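# Unclip the cat litter pouch and set the clip down

## Task

Remove the spring clip from the cat litter pouch and leave it resting on the table with a gap of at least one finger's width between clip and pouch. The pouch must stay where it was, standing upright, turned the same way and free of dents. Everything must stay put on its own once the robot lets go. Release the clip, move the grippers away, then end the scene yourself with finished_scene so it gets scored.

## Robot and tools

ROBOT. Two arms, left_arm and right_arm, each with six joints and a parallel gripper. Joint order in every row and every per-joint list is always: waist, shoulder, elbow, wrist pitch, wrist yaw, wrist roll. Stated ranges in radians: waist -2.618 to 3.054, shoulder 0.000 to 3.142, elbow 0.000 to 3.142, wrist pitch -1.571 to 1.571, wrist yaw -1.571 to 1.571, wrist roll -2.094 to 2.094. The true ends may differ from these by up to 0.036 rad. Friction can leave a joint about 0.031 rad short, so very small commands may not move it at all.

FRAME. All gripper positions share one world frame. The origin sits on the tabletop midway between the arms, +x points out across the table, +z points up, and left_arm is on the +y side. The arm names do not tell you which side of an image they appear on. The fingers extend along the gripper's +z axis and close along its y axis. The reported hand point lies between the pads, about 1 cm behind the fingertips. It can be slightly off, more so when the arm is stretched far.

ROW FORMAT. Both motion tools use a row of 14 numbers, each between -1 and 1, and both arms are always included. Numbers 1-6 are left_arm joint offsets and number 7 is its gripper. Numbers 8-14 are the same for right_arm. Joint numbers are scaled offsets, not absolute angles: 1.0 means 1.202 rad for the waist, 1.258 for the shoulder, 1.238 for the elbow, 2.073 for wrist pitch, and 2.022 for wrist yaw and wrist roll. The gripper number is absolute: +1 is fully open and -1 is closed. To keep holding something, repeat the same closing value.

execute_actions(actions). This takes a list of up to 15 actions. Each action is a table of up to 15 rows, and each row lasts one control step of 1/30 s. If an action has fewer than 15 rows, its last row is repeated until 15 steps are used. Offsets in every row are measured from the joint angles at the start of that action, not from the previous row. For the first action, the start is the last reported state. An action is rejected for both arms if it would push a joint more than 0.036 rad past its range. If the first action fails that check, or any action is malformed, nothing in the call runs. An empty list just returns the current state and images.

move(target, speed, blocking). target is one 14-number row. Its offsets are taken from the Joint positions in the latest result that showed them. All joints travel together so that they finish at the same moment, which makes the hand follow a curve. A path lasts between 0.5 and 10 s. speed is the top rate in rad/s of the joint with the longest way to go: 0.01 to 2, default 0.5. Moves do not slow down for obstacles or for the other arm. Faster moves hit harder, and aiming further past a contact presses harder. With blocking=false the result comes back after 0.5 s while motion continues. Until a result shows that move has ended, only wait or stop will be accepted. The extra result line reads move: plus the outcome (done, off_target, moving, held, fault), limits=held or limits=none, and the joint of each arm that is furthest from its target.

wait(seconds). Takes 0 to 10 s. The arms hold their last command, and a running move carries on. stop() brakes a running move; the arm needs some distance to stop, and the fingers keep moving. zoom_image(camera, region) gives an enlarged view of one camera's latest image. Cameras: cam_high, cam_low, cam_left_wrist, cam_right_wrist, each 504x504. region is [x0, y0, x1, y1] in pixels from the top-left corner, at most 504 by 504. finished_scene(scene) ends the scene and cannot be undone; pass the current scene number (1 here).

MOTION LIMITS. Each joint's target is kept close to its measured angle on every step: 0.202 rad for the waist, 0.258 shoulder, 0.238 elbow, 0.573 wrist pitch, 0.522 wrist yaw and roll. If a step would carry the hand more than 70 mm away, it is scaled back. Large changes therefore take several actions. The line Joint targets shows what the joints are currently being driven toward.

RESULTS. The state line gives each gripper's end_effector_position in metres and end_effector_quat_wxyz. Joint positions gives radians plus the gripper opening in metres, from 0.093 (open) to 0.000 (closed); Joint velocities gives their rates. grip_measured uses the -1..+1 scale. The pads meet at about -0.94, and every millimetre of object width adds about 0.0208. There is a fixed per-gripper error of up to about 0.02 (about 1 mm in the opening). On a gripped rigid object, the opening can read up to about 12 mm less than the object's width, and more on soft or round items. Commanding well below the contact reading squeezes harder, up to roughly 50-62 N per pad. Result lines to watch: "joint sent to its limit" (a joint reached its end); "joint command not followed" (a clearance check altered an arm's targets); HELD with an arm label in the step readings; FAULT lines (an arm stopped); MOTOR HOT from 75 °C. At 90 °C the arm halts for 10 s, and at 100 °C it goes limp and falls. Long holding under load heats the motors.

CAMERAS. Each image comes with calibration (K, distortion, T_world_to_cam). Wrist camera poses follow their arm's joints. All calibrations can be off by a few degrees and millimetres.

AVOID. Do not drop, knock or push any rigid object off the table. Do not squeeze, press on, tip or turn the pouch. Keep the arms from hitting or pressing against each other. Avoid fast impacts and very hard pushes. Place the clip down gently rather than releasing it from a height. At the end, open the gripper, back away, and only then call finished_scene.

Each tool is called as a command line: name --argument value for each argument, lists and objects as JSON in quotes; but a table of rows of numbers goes row by row, as --pt "numbers of a row", without its own name.

## Session

I'll start by looking at the scene.

execute_actions --actions '[]'

Scene clock: 0.00 s.
left_arm: end_effector_position=(+0.2186, +0.4526, +0.2040) grip_measured=+1.000 end_effector_quat_wxyz=(-0.052, +0.951, -0.296, +0.073) | right_arm: end_effector_position=(+0.3005, -0.4581, +0.1444) grip_measured=+1.000 end_effector_quat_wxyz=(+0.590, -0.189, +0.729, -0.292)
Joint names: [waist, shoulder, elbow, wrist pitch, wrist yaw, wrist roll]
Joint positions: left_arm=[ 0.426  1.507  1.529 -1.415  0.026 -2.084  0.093] | right_arm=[-0.602  0.599  0.015  0.442 -0.365 -0.764  0.093]
Joint velocities: left_arm=[-0.007 -0.002 -0.007 -0.037 -0.051  0.081  0.   ] | right_arm=[ 0.007 -0.002 -0.007 -0.007  0.051 -0.051  0.   ]
Joint targets: left_arm=[0.426 1.507 1.529 -1.415 0.026 -2.084] | right_arm=[-0.602 0.599 0.015 0.442 -0.365 -0.764]

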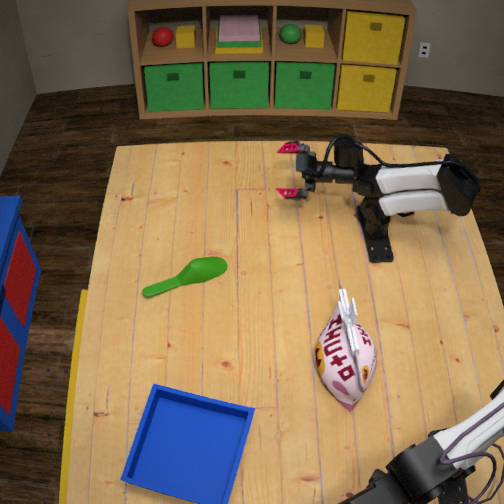

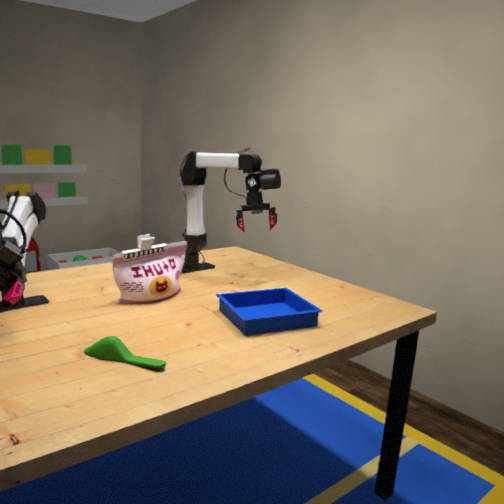

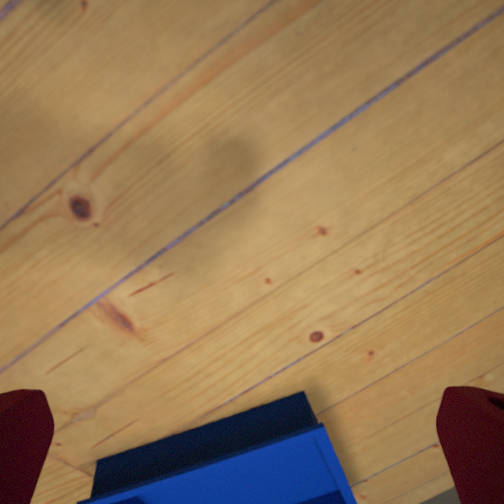

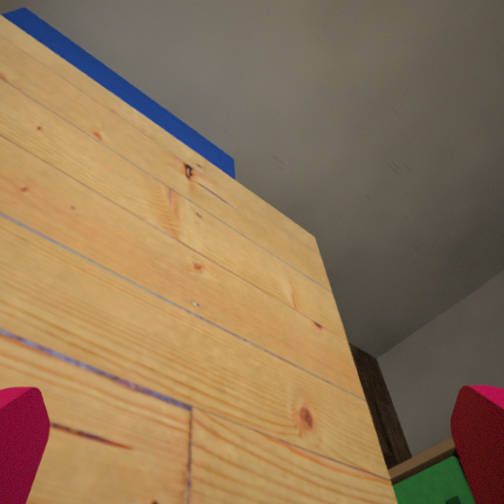

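zoom_image --camera "cam_high" --region '[290, 270, 410, 420]'

zoom_image --camera "cam_low" --region '[95, 220, 205, 315]'

Region (290, 270, 410, 420) of cam_high's 504x504 image, scaled by 3.360, with more detail than that image has; it fills the left 403 columns of this view, and the rest is white.

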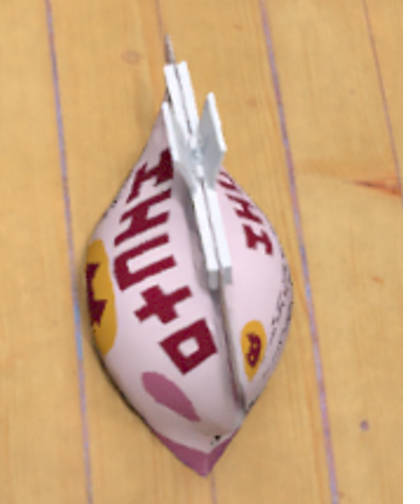

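Region (95, 220, 205, 315) of cam_low's 504x504 image, scaled by 4.582, with more detail than that image has; it fills the top 435 rows of this view, and the rest is white.

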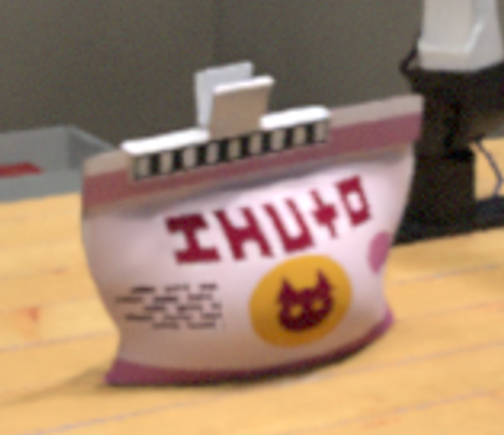

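zoom_image --camera "cam_high" --region '[320, 280, 380, 360]'

zoom_image --camera "cam_low" --region '[115, 225, 175, 270]'

Region (320, 280, 380, 360) of cam_high's 504x504 image, scaled by 6.300, with more detail than that image has; it fills the left 378 columns of this view, and the rest is white.

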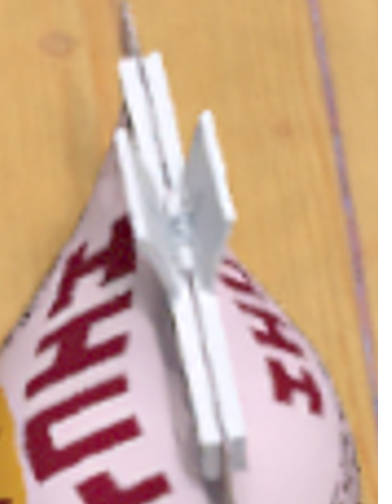

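Region (115, 225, 175, 270) of cam_low's 504x504 image, scaled by 8.400, with more detail than that image has; it fills the top 378 rows of this view, and the rest is white.

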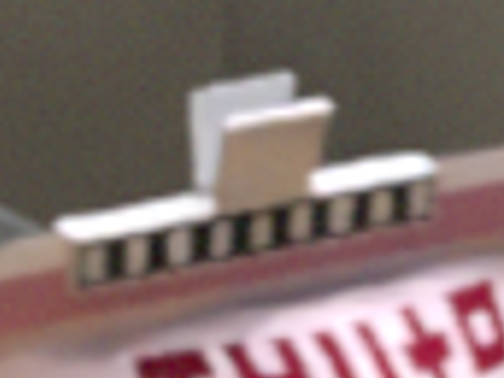

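zoom_image --camera "cam_high" --region '[260, 120, 500, 280]'

zoom_image --camera "cam_low" --region '[160, 130, 300, 290]'

Region (260, 120, 500, 280) of cam_high's 504x504 image, scaled by 2.100, with more detail than that image has.

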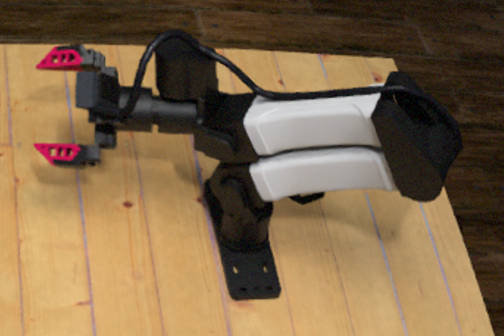

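Region (160, 130, 300, 290) of cam_low's 504x504 image, scaled by 3.150, with more detail than that image has; it fills the left 441 columns of this view, and the rest is white.

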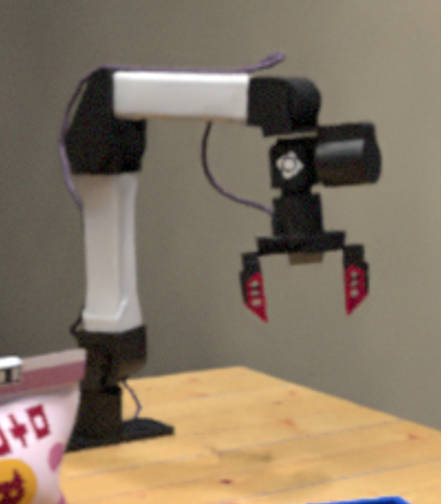

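move --target '[-1.0, 0.3137, 0.4935, -0.0555, 0.0923, 1.0, 1.0, 0, 0, 0, 0, 0, 0, 1.0]' --speed 1.6

Scene clock: 16.50 s.
left_arm: end_effector_position=(+0.2233, +0.0384, +0.2537) grip_measured=+1.000 end_effector_quat_wxyz=(+0.095, +0.338, +0.924, -0.150) | right_arm: end_effector_position=(+0.3005, -0.4581, +0.1444) grip_measured=+1.000 end_effector_quat_wxyz=(+0.590, -0.189, +0.729, -0.292)
Joint names: [waist, shoulder, elbow, wrist pitch, wrist yaw, wrist roll]
Joint positions: left_arm=[-0.773  1.876  2.118 -1.516  0.202 -0.071  0.093] | right_arm=[-0.602  0.599  0.015  0.442 -0.365 -0.764  0.093]
Joint velocities: left_arm=[-0.027 -0.007 -0.007 -0.022 -0.081  0.022  0.   ] | right_arm=[ 0.007 -0.002 -0.002  0.007  0.066 -0.022  0.   ]
Joint targets: left_arm=[-0.775 1.901 2.140 -1.530 0.212 -0.062] | right_arm=[-0.602 0.599 0.015 0.442 -0.365 -0.764]
move: off_target (left_arm); limits=none; left_arm: farthest joint: the shoulder, 0.026 radians from its target (0.395 radians at the start); right_arm: farthest joint: the waist, 0.000 radians from its target (0.000 radians at the start)
camera_calibration (this result's frames):
cam_left_wrist: T_world_to_cam=[[-0.650593, -0.729189, 0.212159, 0.117274], [-0.717163, 0.681822, 0.144209, 0.137167], [-0.24981, -0.0583316, -0.966536, 0.38561], [0, 0, 0, 1]] pos_world=[0.270998, 0.0144854, 0.328045]

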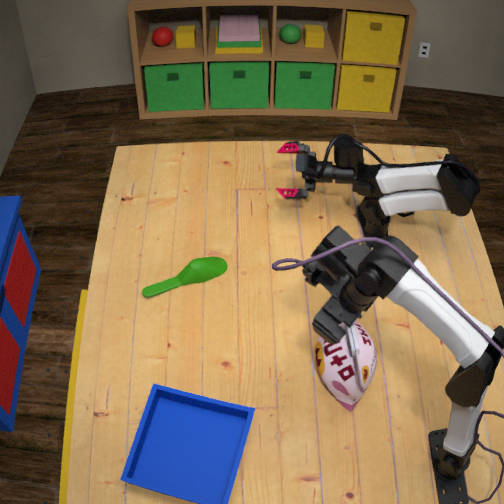

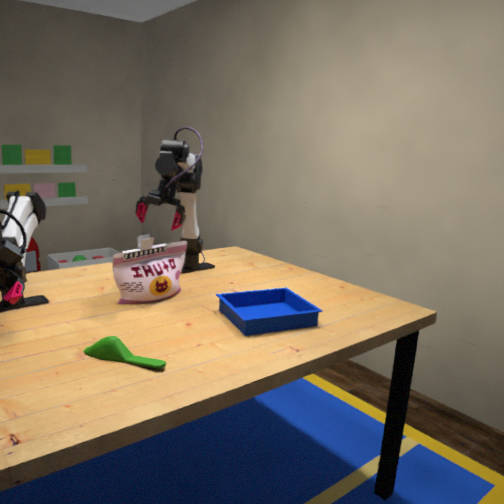

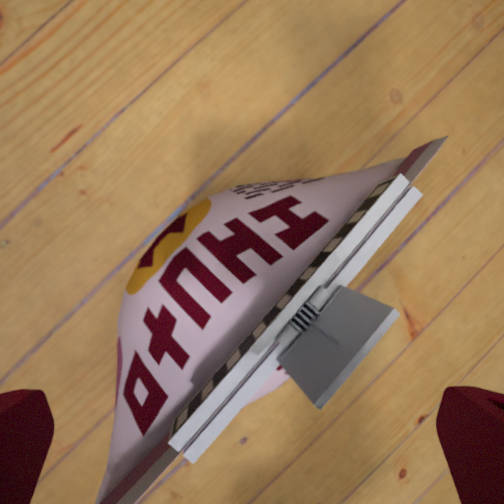

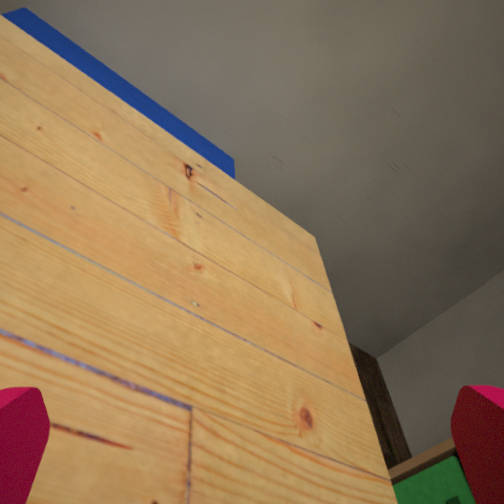

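zoom_image --camera "cam_left_wrist" --region '[250, 250, 420, 420]'

zoom_image --camera "cam_left_wrist" --region '[140, 120, 470, 480]'

Region (250, 250, 420, 420) of cam_left_wrist's 504x504 image, scaled by 2.965, with more detail than that image has.

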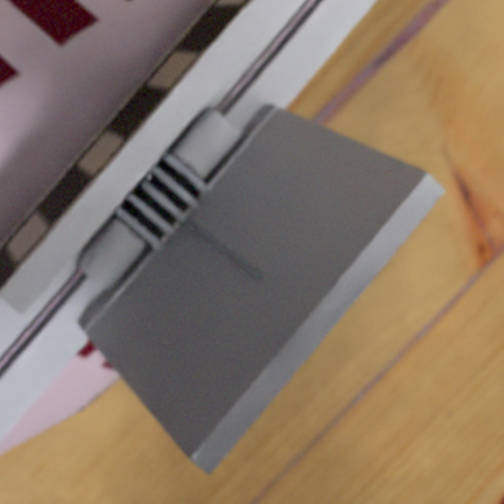

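Region (140, 120, 470, 480) of cam_left_wrist's 504x504 image, scaled by 1.400, with more detail than that image has; it fills the left 462 columns of this view, and the rest is white.

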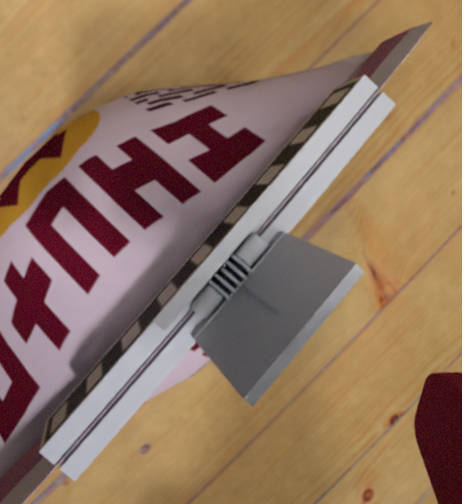

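move --target '[0.0291, 0.0674, 0.0234, 0.0140, 0.1325, 0.3586, 0.4, 0, 0, 0, 0, 0, 0, 1.0]' --speed 1.2

Scene clock: 25.50 s.
left_arm: end_effector_position=(+0.2109, +0.0076, +0.2455) grip_measured=+0.403 end_effector_quat_wxyz=(+0.117, +0.631, +0.731, -0.231) | right_arm: end_effector_position=(+0.3005, -0.4581, +0.1444) grip_measured=+1.000 end_effector_quat_wxyz=(+0.590, -0.189, +0.729, -0.292)
Joint names: [waist, shoulder, elbow, wrist pitch, wrist yaw, wrist roll]
Joint positions: left_arm=[-0.748  1.938  2.118 -1.492  0.461  0.645  0.065] | right_arm=[-0.602  0.599  0.015  0.442 -0.365 -0.764  0.093]
Joint velocities: left_arm=[ 0.007 -0.007 -0.002 -0.037 -0.037  0.007 -0.001] | right_arm=[ 0.012 -0.002 -0.012  0.022 -0.022  0.007  0.   ]
Joint targets: left_arm=[-0.738 1.961 2.147 -1.487 0.470 0.654] | right_arm=[-0.602 0.599 0.015 0.442 -0.365 -0.764]
move: off_target (left_arm); limits=none; left_arm: farthest joint: the elbow, 0.029 radians from its target (0.029 radians at the start); right_arm: farthest joint: the waist, 0.000 radians from its target (0.000 radians at the start)
camera_calibration (this result's frames):
cam_left_wrist: T_world_to_cam=[[-0.976511, -0.101377, 0.190131, 0.157911], [-0.113523, 0.992062, -0.0540899, 0.069499], [-0.183138, -0.0744036, -0.980268, 0.362247], [0, 0, 0, 1]] pos_world=[0.228432, -0.0259864, 0.328834]

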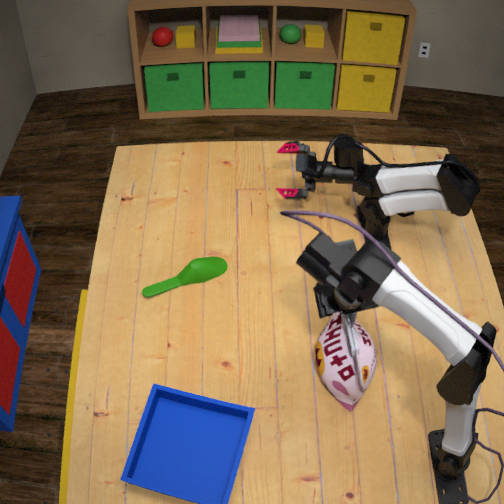

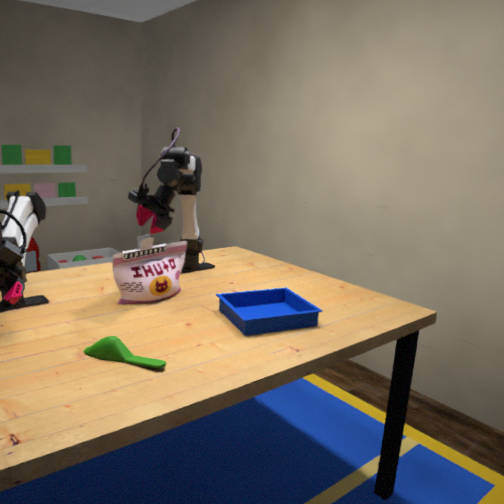

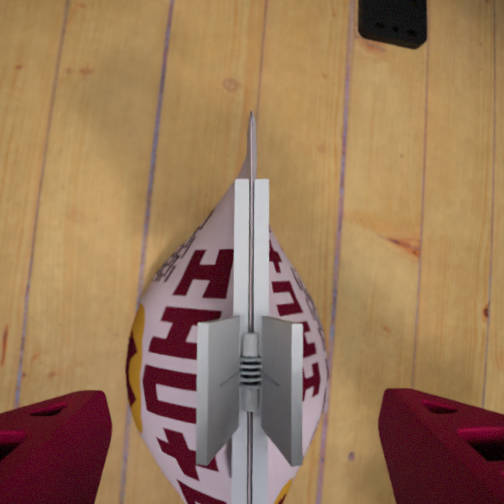

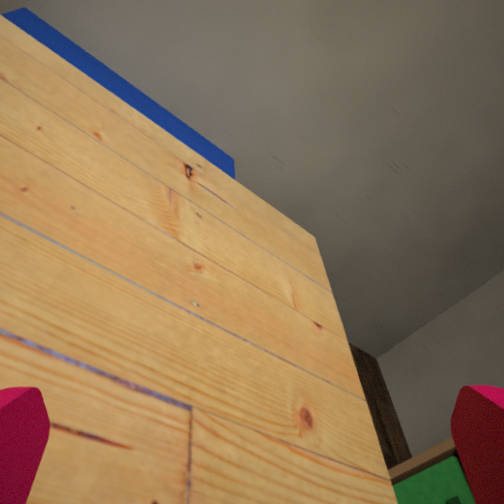

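zoom_image --camera "cam_left_wrist" --region '[80, 280, 420, 504]'

zoom_image --camera "cam_low" --region '[105, 170, 205, 270]'

Region (80, 280, 420, 504) of cam_left_wrist's 504x504 image, scaled by 1.482, with more detail than that image has; it fills the top 332 rows of this view, and the rest is white.

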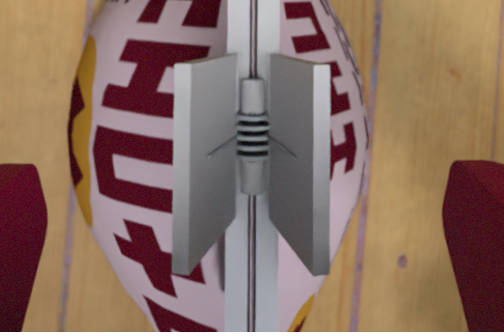

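Region (105, 170, 205, 270) of cam_low's 504x504 image, scaled by 5.040, with more detail than that image has.

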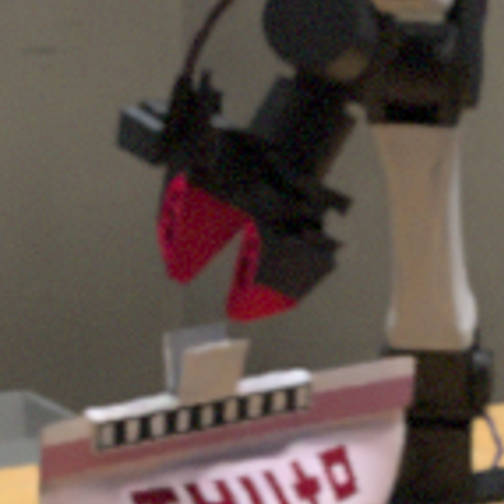

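move --target '[-0.0225, -0.0905, -0.2672, 0.1119, -0.0069, -0.0158, 0.2, 0, 0, 0, 0, 0, 0, 1.0]' --speed 0.6

Scene clock: 31.33 s.
left_arm: end_effector_position=(+0.2025, +0.0055, +0.2052) grip_measured=+0.203 end_effector_quat_wxyz=(+0.122, +0.630, +0.730, -0.234) | right_arm: end_effector_position=(+0.3005, -0.4581, +0.1444) grip_measured=+1.000 end_effector_quat_wxyz=(+0.590, -0.189, +0.729, -0.292)
Joint names: [waist, shoulder, elbow, wrist pitch, wrist yaw, wrist roll]
Joint positions: left_arm=[-0.766  1.841  1.815 -1.265  0.461  0.622  0.055] | right_arm=[-0.602  0.599  0.015  0.442 -0.365 -0.764  0.093]
Joint velocities: left_arm=[ 0.012  0.002 -0.002  0.007 -0.007  0.095  0.   ] | right_arm=[ 0.007 -0.002 -0.002 -0.066  0.022 -0.037  0.   ]
Joint targets: left_arm=[-0.775 1.824 1.787 -1.260 0.447 0.613] | right_arm=[-0.602 0.599 0.015 0.442 -0.365 -0.764]
move: off_target (left_arm); limits=none; left_arm: farthest joint: the elbow, 0.028 radians from its target (0.331 radians at the start); right_arm: farthest joint: the waist, 0.000 radians from its target (0.000 radians at the start)
camera_calibration (this result's frames):
cam_left_wrist: T_world_to_cam=[[-0.977127, -0.10081, 0.187245, 0.157816], [-0.11477, 0.991247, -0.0652485, 0.0709965], [-0.179029, -0.0852462, -0.980144, 0.320263], [0, 0, 0, 1]] pos_world=[0.219691, -0.0271645, 0.288986]

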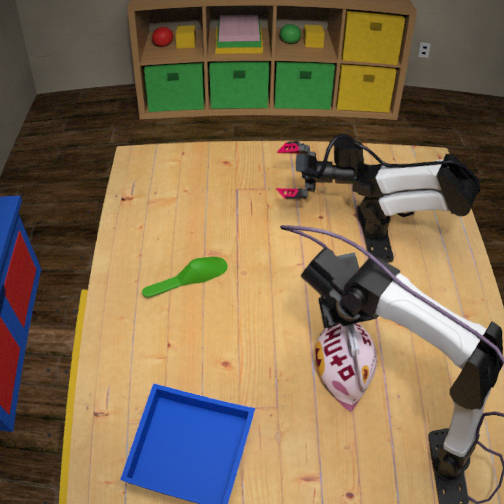

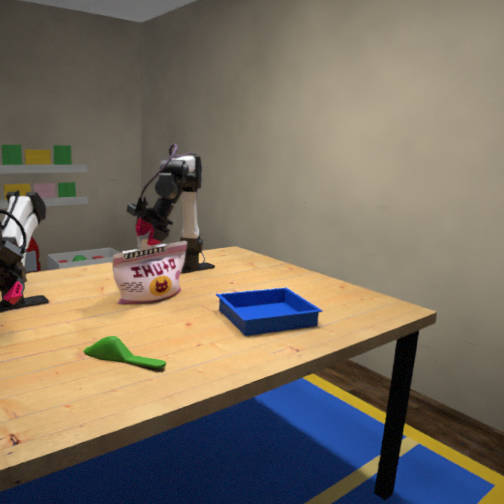

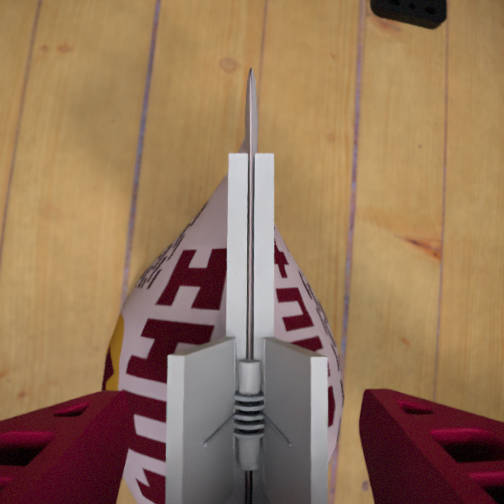

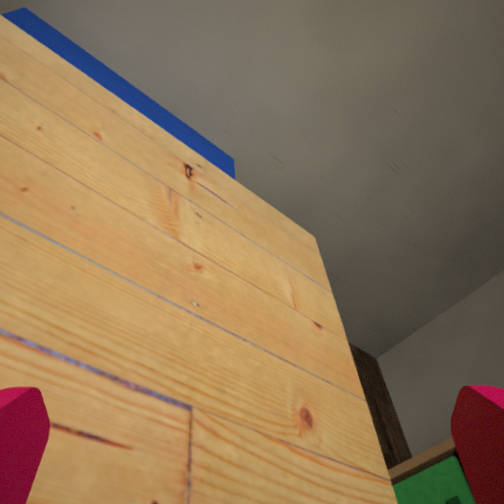

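execute_actions --actions '[[[0,0,-0.010,0,0,0,0.15,0,0,0,0,0,0,1],[0,0,-0.018,0,0,0,0.10,0,0,0,0,0,0,1],[0,0,-0.024,0,0,0,0.05,0,0,0,0,0,0,1],[0,0,-0.027,0,0,0,0.0,0,0,0,0,0,0,1],[0,0,-0.030,0,0,0,-0.04,0,0,0,0,0,0,1],[0,0,-0.030,0,0,0,-0.08,0,0,0,0,0,0,1],[0,0,-0.030,0,0,0,-0.11,0,0,0,0,0,0,1],[0,0,-0.030,0,0,0,-0.14,0,0,0,0,0,0,1],[0,0,-0.030,0,0,0,-0.17,0,0,0,0,0,0,1],[0,0,-0.030,0,0,0,-0.19,0,0,0,0,0,0,1],[0,0,-0.030,0,0,0,-0.21,0,0,0,0,0,0,1],[0,0,-0.030,0,0,0,-0.23,0,0,0,0,0,0,1],[0,0,-0.030,0,0,0,-0.25,0,0,0,0,0,0,1],[0,0,-0.030,0,0,0,-0.27,0,0,0,0,0,0,1],[0,0,-0.030,0,0,0,-0.29,0,0,0,0,0,0,1]],[[0,0,0,0,0,0,-0.31,0,0,0,0,0,0,1],[0,0,0,0,0,0,-0.335,0,0,0,0,0,0,1],[0,0,0,0,0,0,-0.36,0,0,0,0,0,0,1],[0,0,0,0,0,0,-0.385,0,0,0,0,0,0,1],[0,0,0,0,0,0,-0.41,0,0,0,0,0,0,1],[0,0,0,0,0,0,-0.435,0,0,0,0,0,0,1],[0,0,0,0,0,0,-0.46,0,0,0,0,0,0,1],[0,0,0,0,0,0,-0.485,0,0,0,0,0,0,1],[0,0,0,0,0,0,-0.51,0,0,0,0,0,0,1],[0,0,0,0,0,0,-0.535,0,0,0,0,0,0,1],[0,0,0,0,0,0,-0.56,0,0,0,0,0,0,1],[0,0,0,0,0,0,-0.585,0,0,0,0,0,0,1],[0,0,0,0,0,0,-0.61,0,0,0,0,0,0,1],[0,0,0,0,0,0,-0.63,0,0,0,0,0,0,1],[0,0,0,0,0,0,-0.65,0,0,0,0,0,0,1]]]'

Scene clock: 34.00 s.
left_arm: end_effector_position=(+0.2031, +0.0050, +0.2054) grip_measured=-0.628 end_effector_quat_wxyz=(+0.124, +0.630, +0.730, -0.233) | right_arm: end_effector_position=(+0.3005, -0.4581, +0.1444) grip_measured=+1.000 end_effector_quat_wxyz=(+0.590, -0.189, +0.729, -0.292)
Joint names: [waist, shoulder, elbow, wrist pitch, wrist yaw, wrist roll]
Joint positions: left_arm=[-0.766  1.841  1.815 -1.262  0.461  0.622  0.015] | right_arm=[-0.602  0.599  0.015  0.442 -0.365 -0.764  0.093]
Joint velocities: left_arm=[ 0.007 -0.012  0.007 -0.037  0.051 -0.007 -0.02 ] | right_arm=[ 0.007 -0.017 -0.022 -0.022 -0.007 -0.037  0.   ]
Joint targets: left_arm=[-0.766 1.841 1.815 -1.265 0.461 0.622] | right_arm=[-0.602 0.599 0.015 0.442 -0.365 -0.764]
Step readings (joint positions; steps 1 to 15: 1st action; 16 to 30: 2nd action):
0: left_arm=[-0.766 1.841 1.815 -1.265 0.461 0.622] | right_arm=[-0.602 0.599 0.015 0.442 -0.365 -0.764]
1: left_arm=[-0.766 1.841 1.815 -1.265 0.461 0.622] | right_arm=[-0.602 0.599 0.015 0.442 -0.365 -0.764]
2: left_arm=[-0.766 1.841 1.815 -1.265 0.461 0.622] | right_arm=[-0.602 0.599 0.015 0.442 -0.365 -0.764]
4: left_arm=[-0.766 1.841 1.815 -1.265 0.461 0.622] | right_arm=[-0.602 0.599 0.015 0.442 -0.365 -0.764]
8: left_arm=[-0.766 1.841 1.815 -1.265 0.461 0.622] | right_arm=[-0.602 0.599 0.015 0.442 -0.365 -0.764]
15: left_arm=[-0.766 1.841 1.815 -1.265 0.461 0.622] | right_arm=[-0.602 0.599 0.015 0.442 -0.365 -0.764]
16: left_arm=[-0.766 1.841 1.815 -1.265 0.461 0.622] | right_arm=[-0.602 0.599 0.015 0.442 -0.365 -0.764]
17: left_arm=[-0.766 1.841 1.815 -1.265 0.461 0.622] | right_arm=[-0.602 0.599 0.015 0.442 -0.365 -0.764]
19: left_arm=[-0.766 1.841 1.815 -1.263 0.461 0.622] | right_arm=[-0.602 0.599 0.015 0.442 -0.365 -0.764]
23: left_arm=[-0.766 1.841 1.815 -1.262 0.461 0.622] | right_arm=[-0.602 0.599 0.015 0.442 -0.365 -0.764]
30: Joint positions above
camera_calibration (this result's frames):
cam_left_wrist: T_world_to_cam=[[-0.977567, -0.100864, 0.184902, 0.158887], [-0.115027, 0.991065, -0.0675176, 0.0720524], [-0.17644, -0.0872717, -0.980435, 0.320057], [0, 0, 0, 1]] pos_world=[0.220081, -0.0274507, 0.289282]

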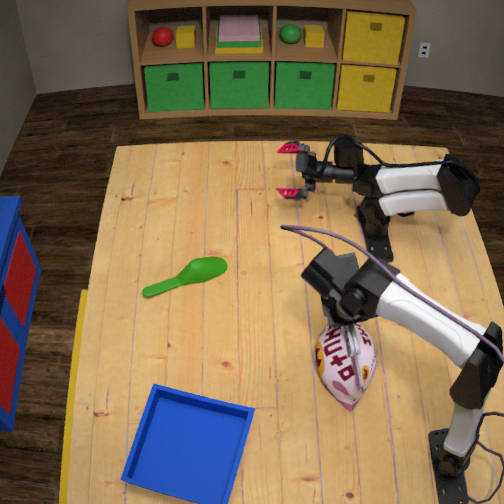

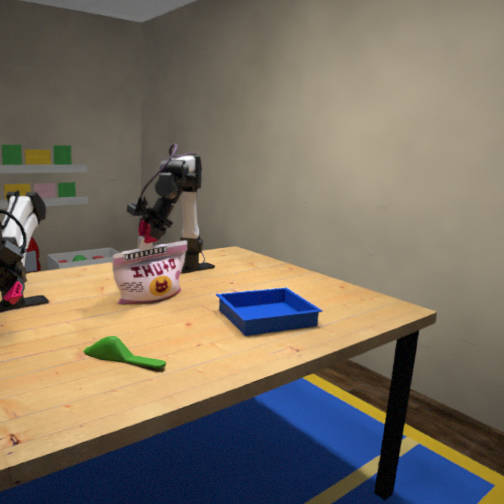

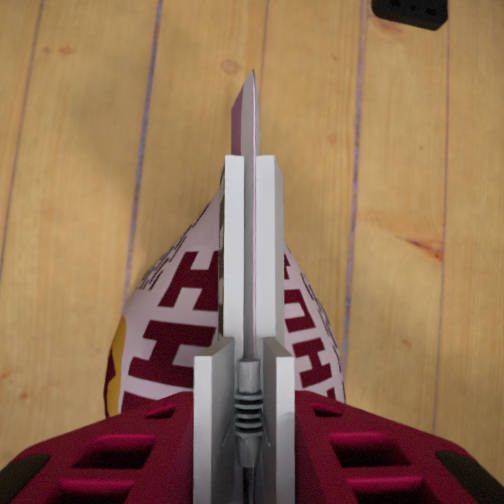

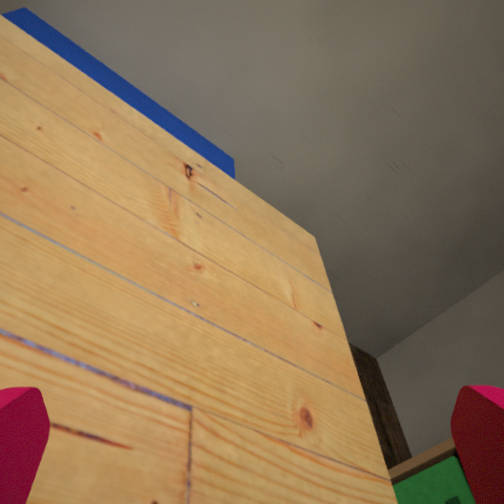

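zoom_image --camera "cam_left_wrist" --region '[170, 50, 340, 400]'

zoom_image --camera "cam_low" --region '[105, 190, 205, 310]'

Region (170, 50, 340, 400) of cam_left_wrist's 504x504 image, scaled by 1.440, with more detail than that image has; it fills the left 245 columns of this view, and the rest is white.

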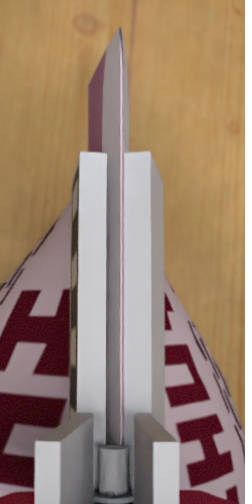

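Region (105, 190, 205, 310) of cam_low's 504x504 image, scaled by 4.200, with more detail than that image has.

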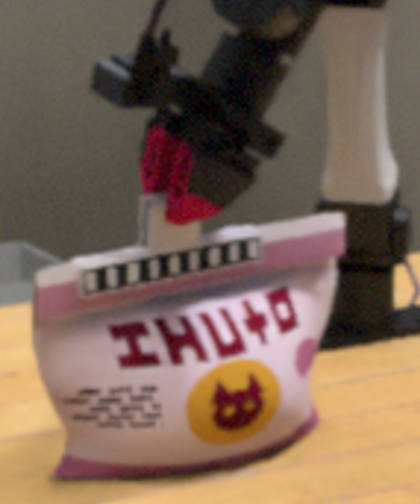

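move --target '[0.0246, 0.1065, 0.3086, -0.1288, 0.0, 0.0148, -0.70, 0, 0, 0, 0, 0, 0, 1.0]' --speed 0.5

Scene clock: 41.07 s.
left_arm: end_effector_position=(+0.2132, +0.0069, +0.2556) grip_measured=-0.682 end_effector_quat_wxyz=(+0.127, +0.630, +0.730, -0.231) | right_arm: end_effector_position=(+0.3005, -0.4581, +0.1444) grip_measured=+1.000 end_effector_quat_wxyz=(+0.590, -0.189, +0.729, -0.292)
Joint names: [waist, shoulder, elbow, wrist pitch, wrist yaw, wrist roll]
Joint positions: left_arm=[-0.746  1.949  2.173 -1.518  0.461  0.643  0.012] | right_arm=[-0.602  0.599  0.015  0.442 -0.365 -0.764  0.093]
Joint velocities: left_arm=[ 0.002 -0.012 -0.002 -0.037  0.022 -0.022  0.001] | right_arm=[-0.007  0.002  0.012 -0.007 -0.037 -0.066  0.   ]
Joint targets: left_arm=[-0.737 1.975 2.197 -1.528 0.461 0.652] | right_arm=[-0.602 0.599 0.015 0.442 -0.365 -0.764]
move: off_target (left_arm); limits=none; left_arm: farthest joint: the shoulder, 0.026 radians from its target (0.134 radians at the start); right_arm: farthest joint: the waist, 0.000 radians from its target (0.000 radians at the start)
camera_calibration (this result's frames):
cam_left_wrist: T_world_to_cam=[[-0.978634, -0.102825, 0.178051, 0.161699], [-0.116373, 0.990918, -0.0673741, 0.0749973], [-0.169506, -0.0866551, -0.981712, 0.370071], [0, 0, 0, 1]] pos_world=[0.229701, -0.0256209, 0.339565]

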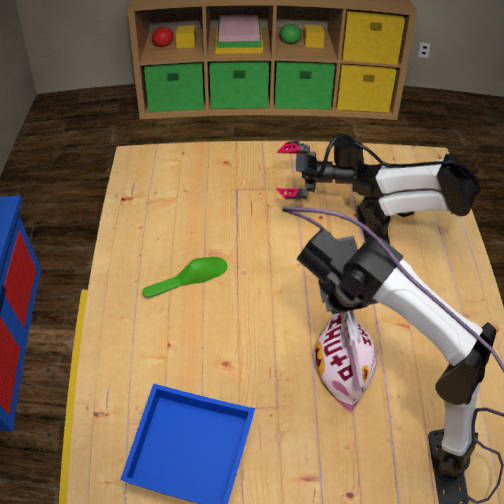

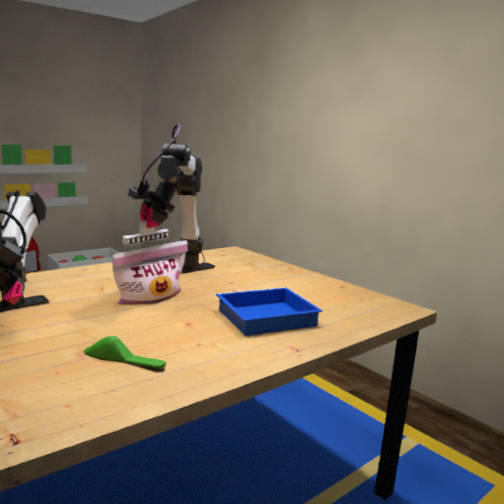

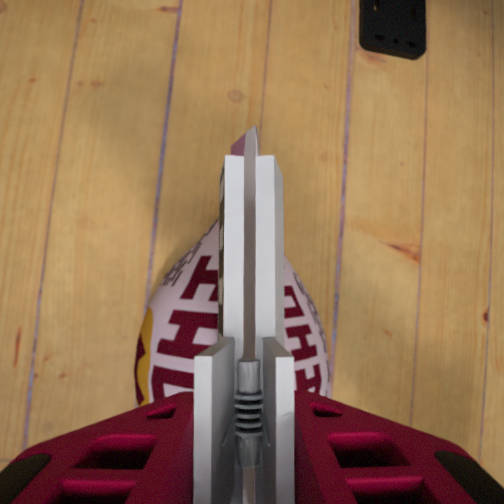

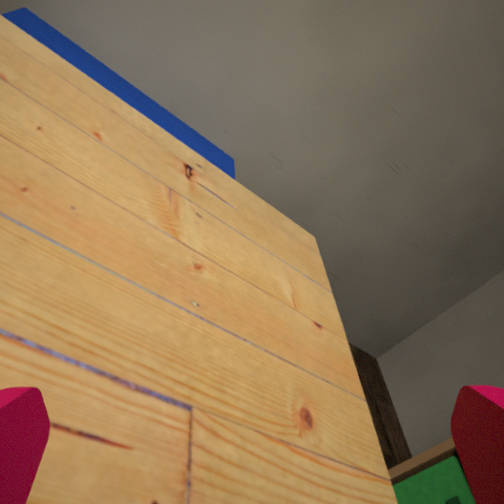

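zoom_image --camera "cam_low" --region '[100, 190, 210, 310]'

Region (100, 190, 210, 310) of cam_low's 504x504 image, scaled by 4.200, with more detail than that image has; it fills the left 462 columns of this view, and the rest is white.

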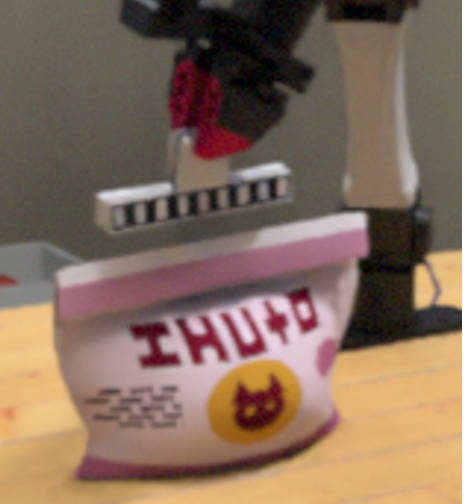

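zoom_image --camera "cam_high" --region '[180, 280, 480, 504]'

zoom_image --camera "cam_left_wrist" --region '[0, 0, 504, 400]'

Region (180, 280, 480, 504) of cam_high's 504x504 image, scaled by 1.680, with more detail than that image has; it fills the top 376 rows of this view, and the rest is white.

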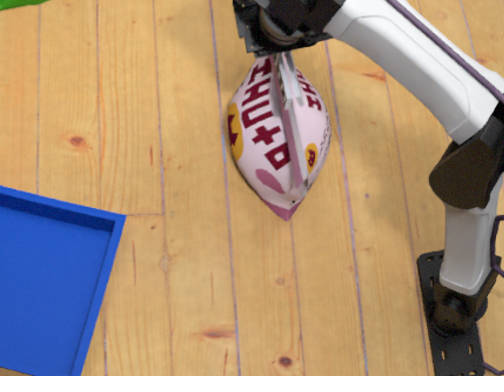

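Region (0, 0, 504, 400) of cam_left_wrist's 504x504 image, scaled by 1.000; it fills the top 400 rows of this view, and the rest is white.

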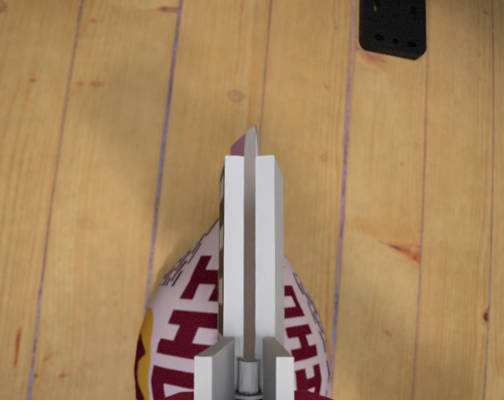

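zoom_image --camera "cam_high" --region '[230, 400, 430, 440]'

zoom_image --camera "cam_left_wrist" --region '[0, 200, 252, 300]'

zoom_image --camera "cam_left_wrist" --region '[252, 200, 504, 300]'

Region (230, 400, 430, 440) of cam_high's 504x504 image, scaled by 2.520, with more detail than that image has; it fills the top 101 rows of this view, and the rest is white.

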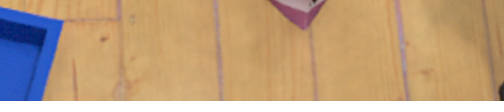

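Region (0, 200, 252, 300) of cam_left_wrist's 504x504 image, scaled by 2.000, with more detail than that image has; it fills the top 200 rows of this view, and the rest is white.

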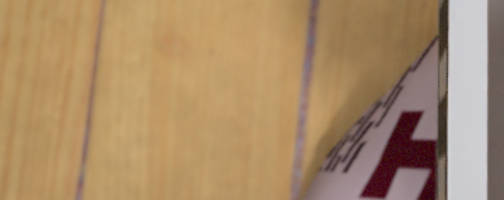

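Region (252, 200, 504, 300) of cam_left_wrist's 504x504 image, scaled by 2.000, with more detail than that image has; it fills the top 200 rows of this view, and the rest is white.

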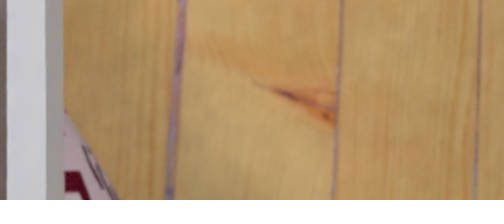

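move --target '[0.6273, -0.1974, -0.8216, 0.2349, 0.0262, 0.4634, -0.68, 0, 0, 0, 0, 0, 0, 1.0]' --speed 1.0

Scene clock: 60.83 s.
left_arm: end_effector_position=(+0.2575, +0.2582, +0.0780) grip_measured=-0.670 end_effector_quat_wxyz=(+0.175, +0.672, +0.698, -0.176) | right_arm: end_effector_position=(+0.3005, -0.4581, +0.1444) grip_measured=+1.000 end_effector_quat_wxyz=(+0.590, -0.189, +0.729, -0.292)
Joint names: [waist, shoulder, elbow, wrist pitch, wrist yaw, wrist roll]
Joint positions: left_arm=[ 0.004  1.72   1.179 -1.039  0.501  1.571  0.013] | right_arm=[-0.602  0.599  0.015  0.442 -0.365 -0.764  0.093]
Joint velocities: left_arm=[ 0.012 -0.002 -0.007 -0.007 -0.037 -0.037 -0.001] | right_arm=[-0.007  0.007 -0.007 -0.022  0.022 -0.022  0.   ]
Joint targets: left_arm=[0.008 1.701 1.156 -1.031 0.514 1.580] | right_arm=[-0.602 0.599 0.015 0.442 -0.365 -0.764]
move: off_target (left_arm); limits=none; left_arm: farthest joint: the elbow, 0.023 radians from its target (1.017 radians at the start); right_arm: farthest joint: the waist, 0.000 radians from its target (0.000 radians at the start)
camera_calibration (this result's frames):
cam_left_wrist: T_world_to_cam=[[-0.999194, -0.0388684, 0.0100584, 0.264433], [-0.039446, 0.997066, -0.0656004, -0.202434], [-0.00747915, -0.0659442, -0.997795, 0.179135], [0, 0, 0, 1]] pos_world=[0.257574, 0.223931, 0.1628]

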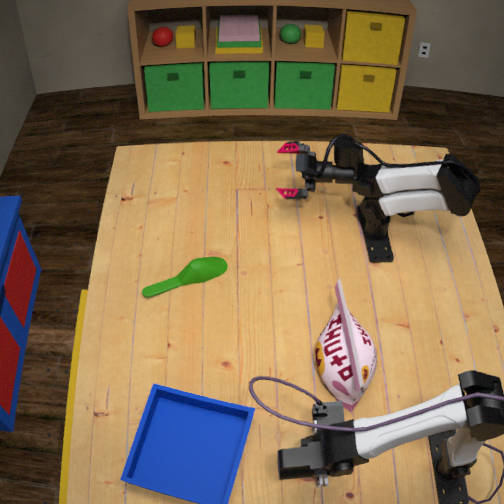

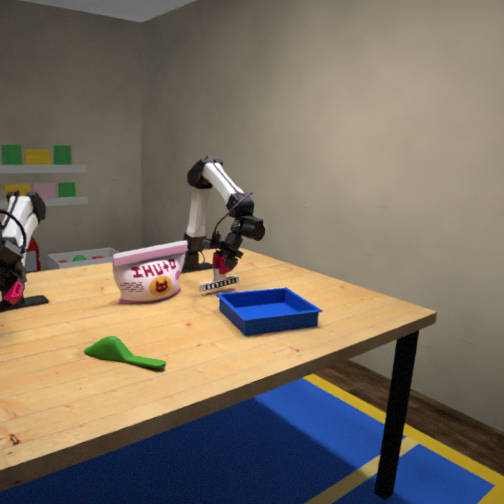

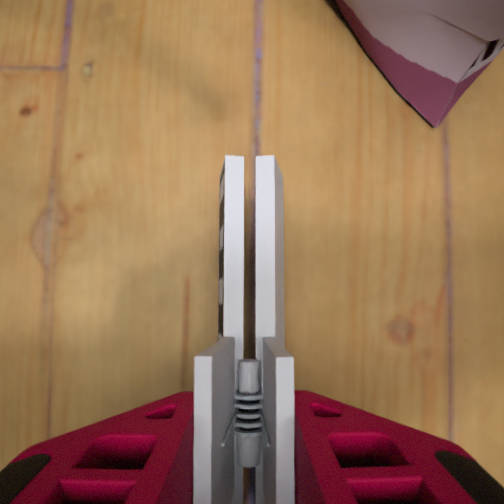

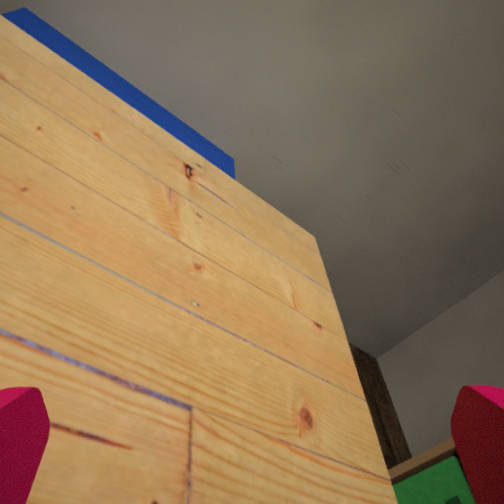

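zoom_image --camera "cam_low" --region '[185, 240, 265, 310]'

zoom_image --camera "cam_left_wrist" --region '[0, 200, 504, 300]'

Region (185, 240, 265, 310) of cam_low's 504x504 image, scaled by 6.300, with more detail than that image has; it fills the top 441 rows of this view, and the rest is white.

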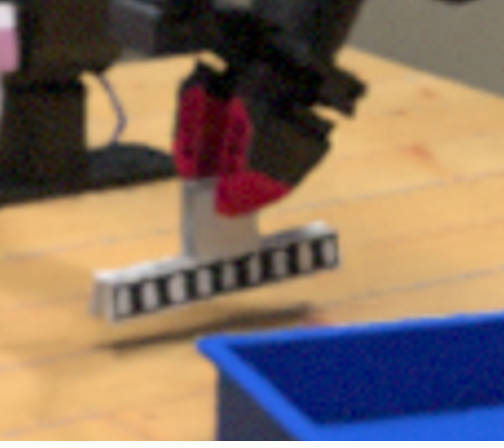

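Region (0, 200, 504, 300) of cam_left_wrist's 504x504 image, scaled by 1.000; it fills the top 100 rows of this view, and the rest is white.

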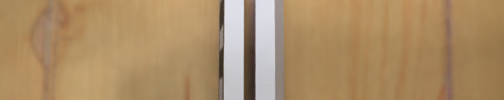

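zoom_image --camera "cam_left_wrist" --region '[200, 130, 310, 240]'

zoom_image --camera "cam_high" --region '[260, 390, 380, 504]'

Region (200, 130, 310, 240) of cam_left_wrist's 504x504 image, scaled by 4.582, with more detail than that image has.

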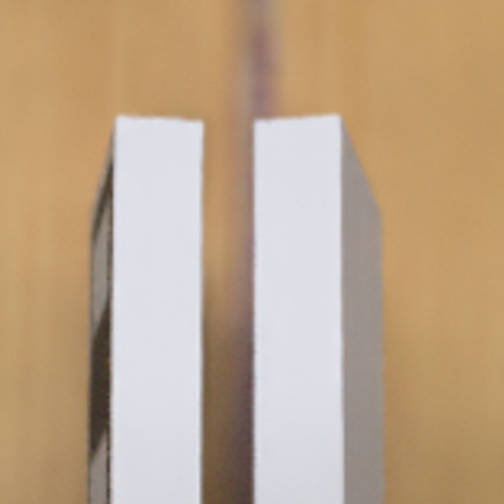

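Region (260, 390, 380, 504) of cam_high's 504x504 image, scaled by 4.200, with more detail than that image has; it fills the top 479 rows of this view, and the rest is white.

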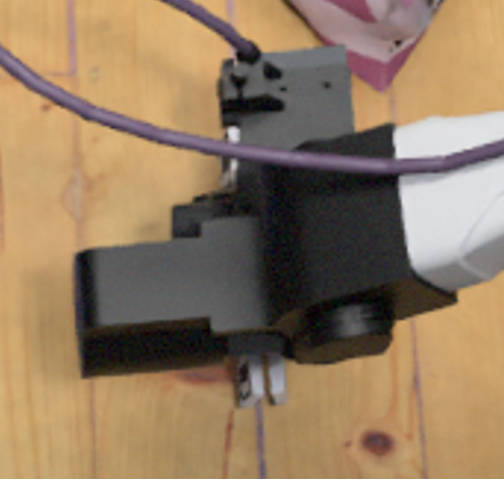

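move --target '[0, 0, -0.1094, 0.0783, 0.0282, 0, -0.68, 0, 0, 0, 0, 0, 0, 1.0]' --speed 0.28

Scene clock: 66.67 s.
left_arm: end_effector_position=(+0.2539, +0.2534, +0.0575) grip_measured=-0.670 end_effector_quat_wxyz=(+0.195, +0.670, +0.693, -0.181) | right_arm: end_effector_position=(+0.3005, -0.4581, +0.1444) grip_measured=+1.000 end_effector_quat_wxyz=(+0.590, -0.189, +0.729, -0.292)
Joint names: [waist, shoulder, elbow, wrist pitch, wrist yaw, wrist roll]
Joint positions: left_arm=[ 0.007  1.72   1.079 -0.918  0.538  1.571  0.013] | right_arm=[-0.602  0.599  0.015  0.442 -0.365 -0.764  0.093]
Joint velocities: left_arm=[ 0.007  0.002  0.002 -0.066 -0.007  0.022  0.   ] | right_arm=[ 0.012 -0.017 -0.007  0.022  0.037 -0.022  0.   ]
Joint targets: left_arm=[0.004 1.720 1.043 -0.876 0.558 1.571] | right_arm=[-0.602 0.599 0.015 0.442 -0.365 -0.764]
move: off_target (left_arm); limits=none; left_arm: farthest joint: the wrist pitch, 0.042 radians from its target (0.162 radians at the start); right_arm: farthest joint: the waist, 0.000 radians from its target (0.000 radians at the start)
camera_calibration (this result's frames):
cam_left_wrist: T_world_to_cam=[[-0.999091, -0.0411874, -0.010971, 0.262601], [-0.0398428, 0.993891, -0.102926, -0.196071], [0.0151432, -0.102395, -0.994629, 0.161706], [0, 0, 0, 1]] pos_world=[0.252102, 0.222247, 0.143538]

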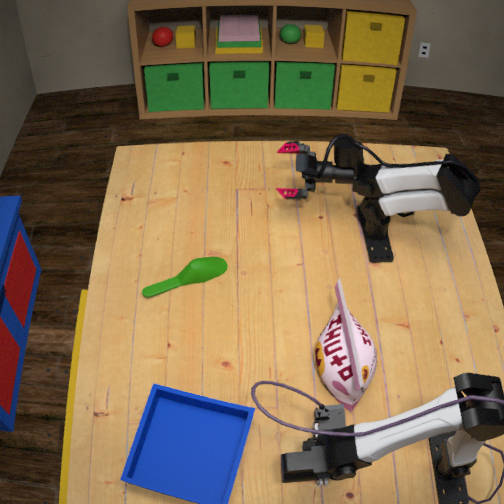

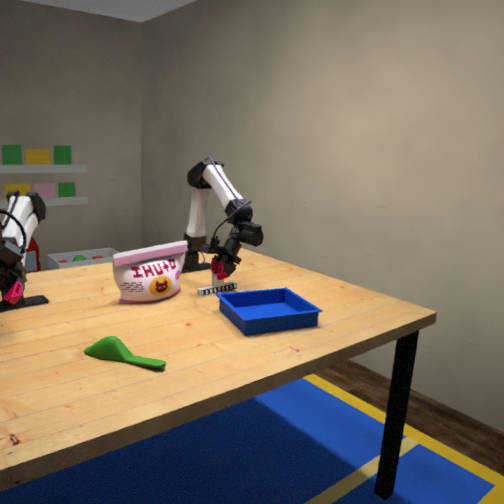

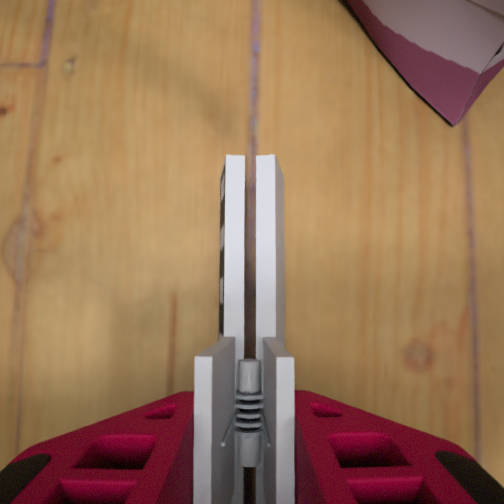

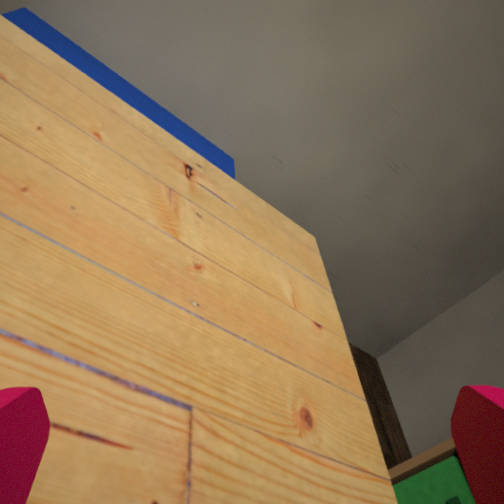

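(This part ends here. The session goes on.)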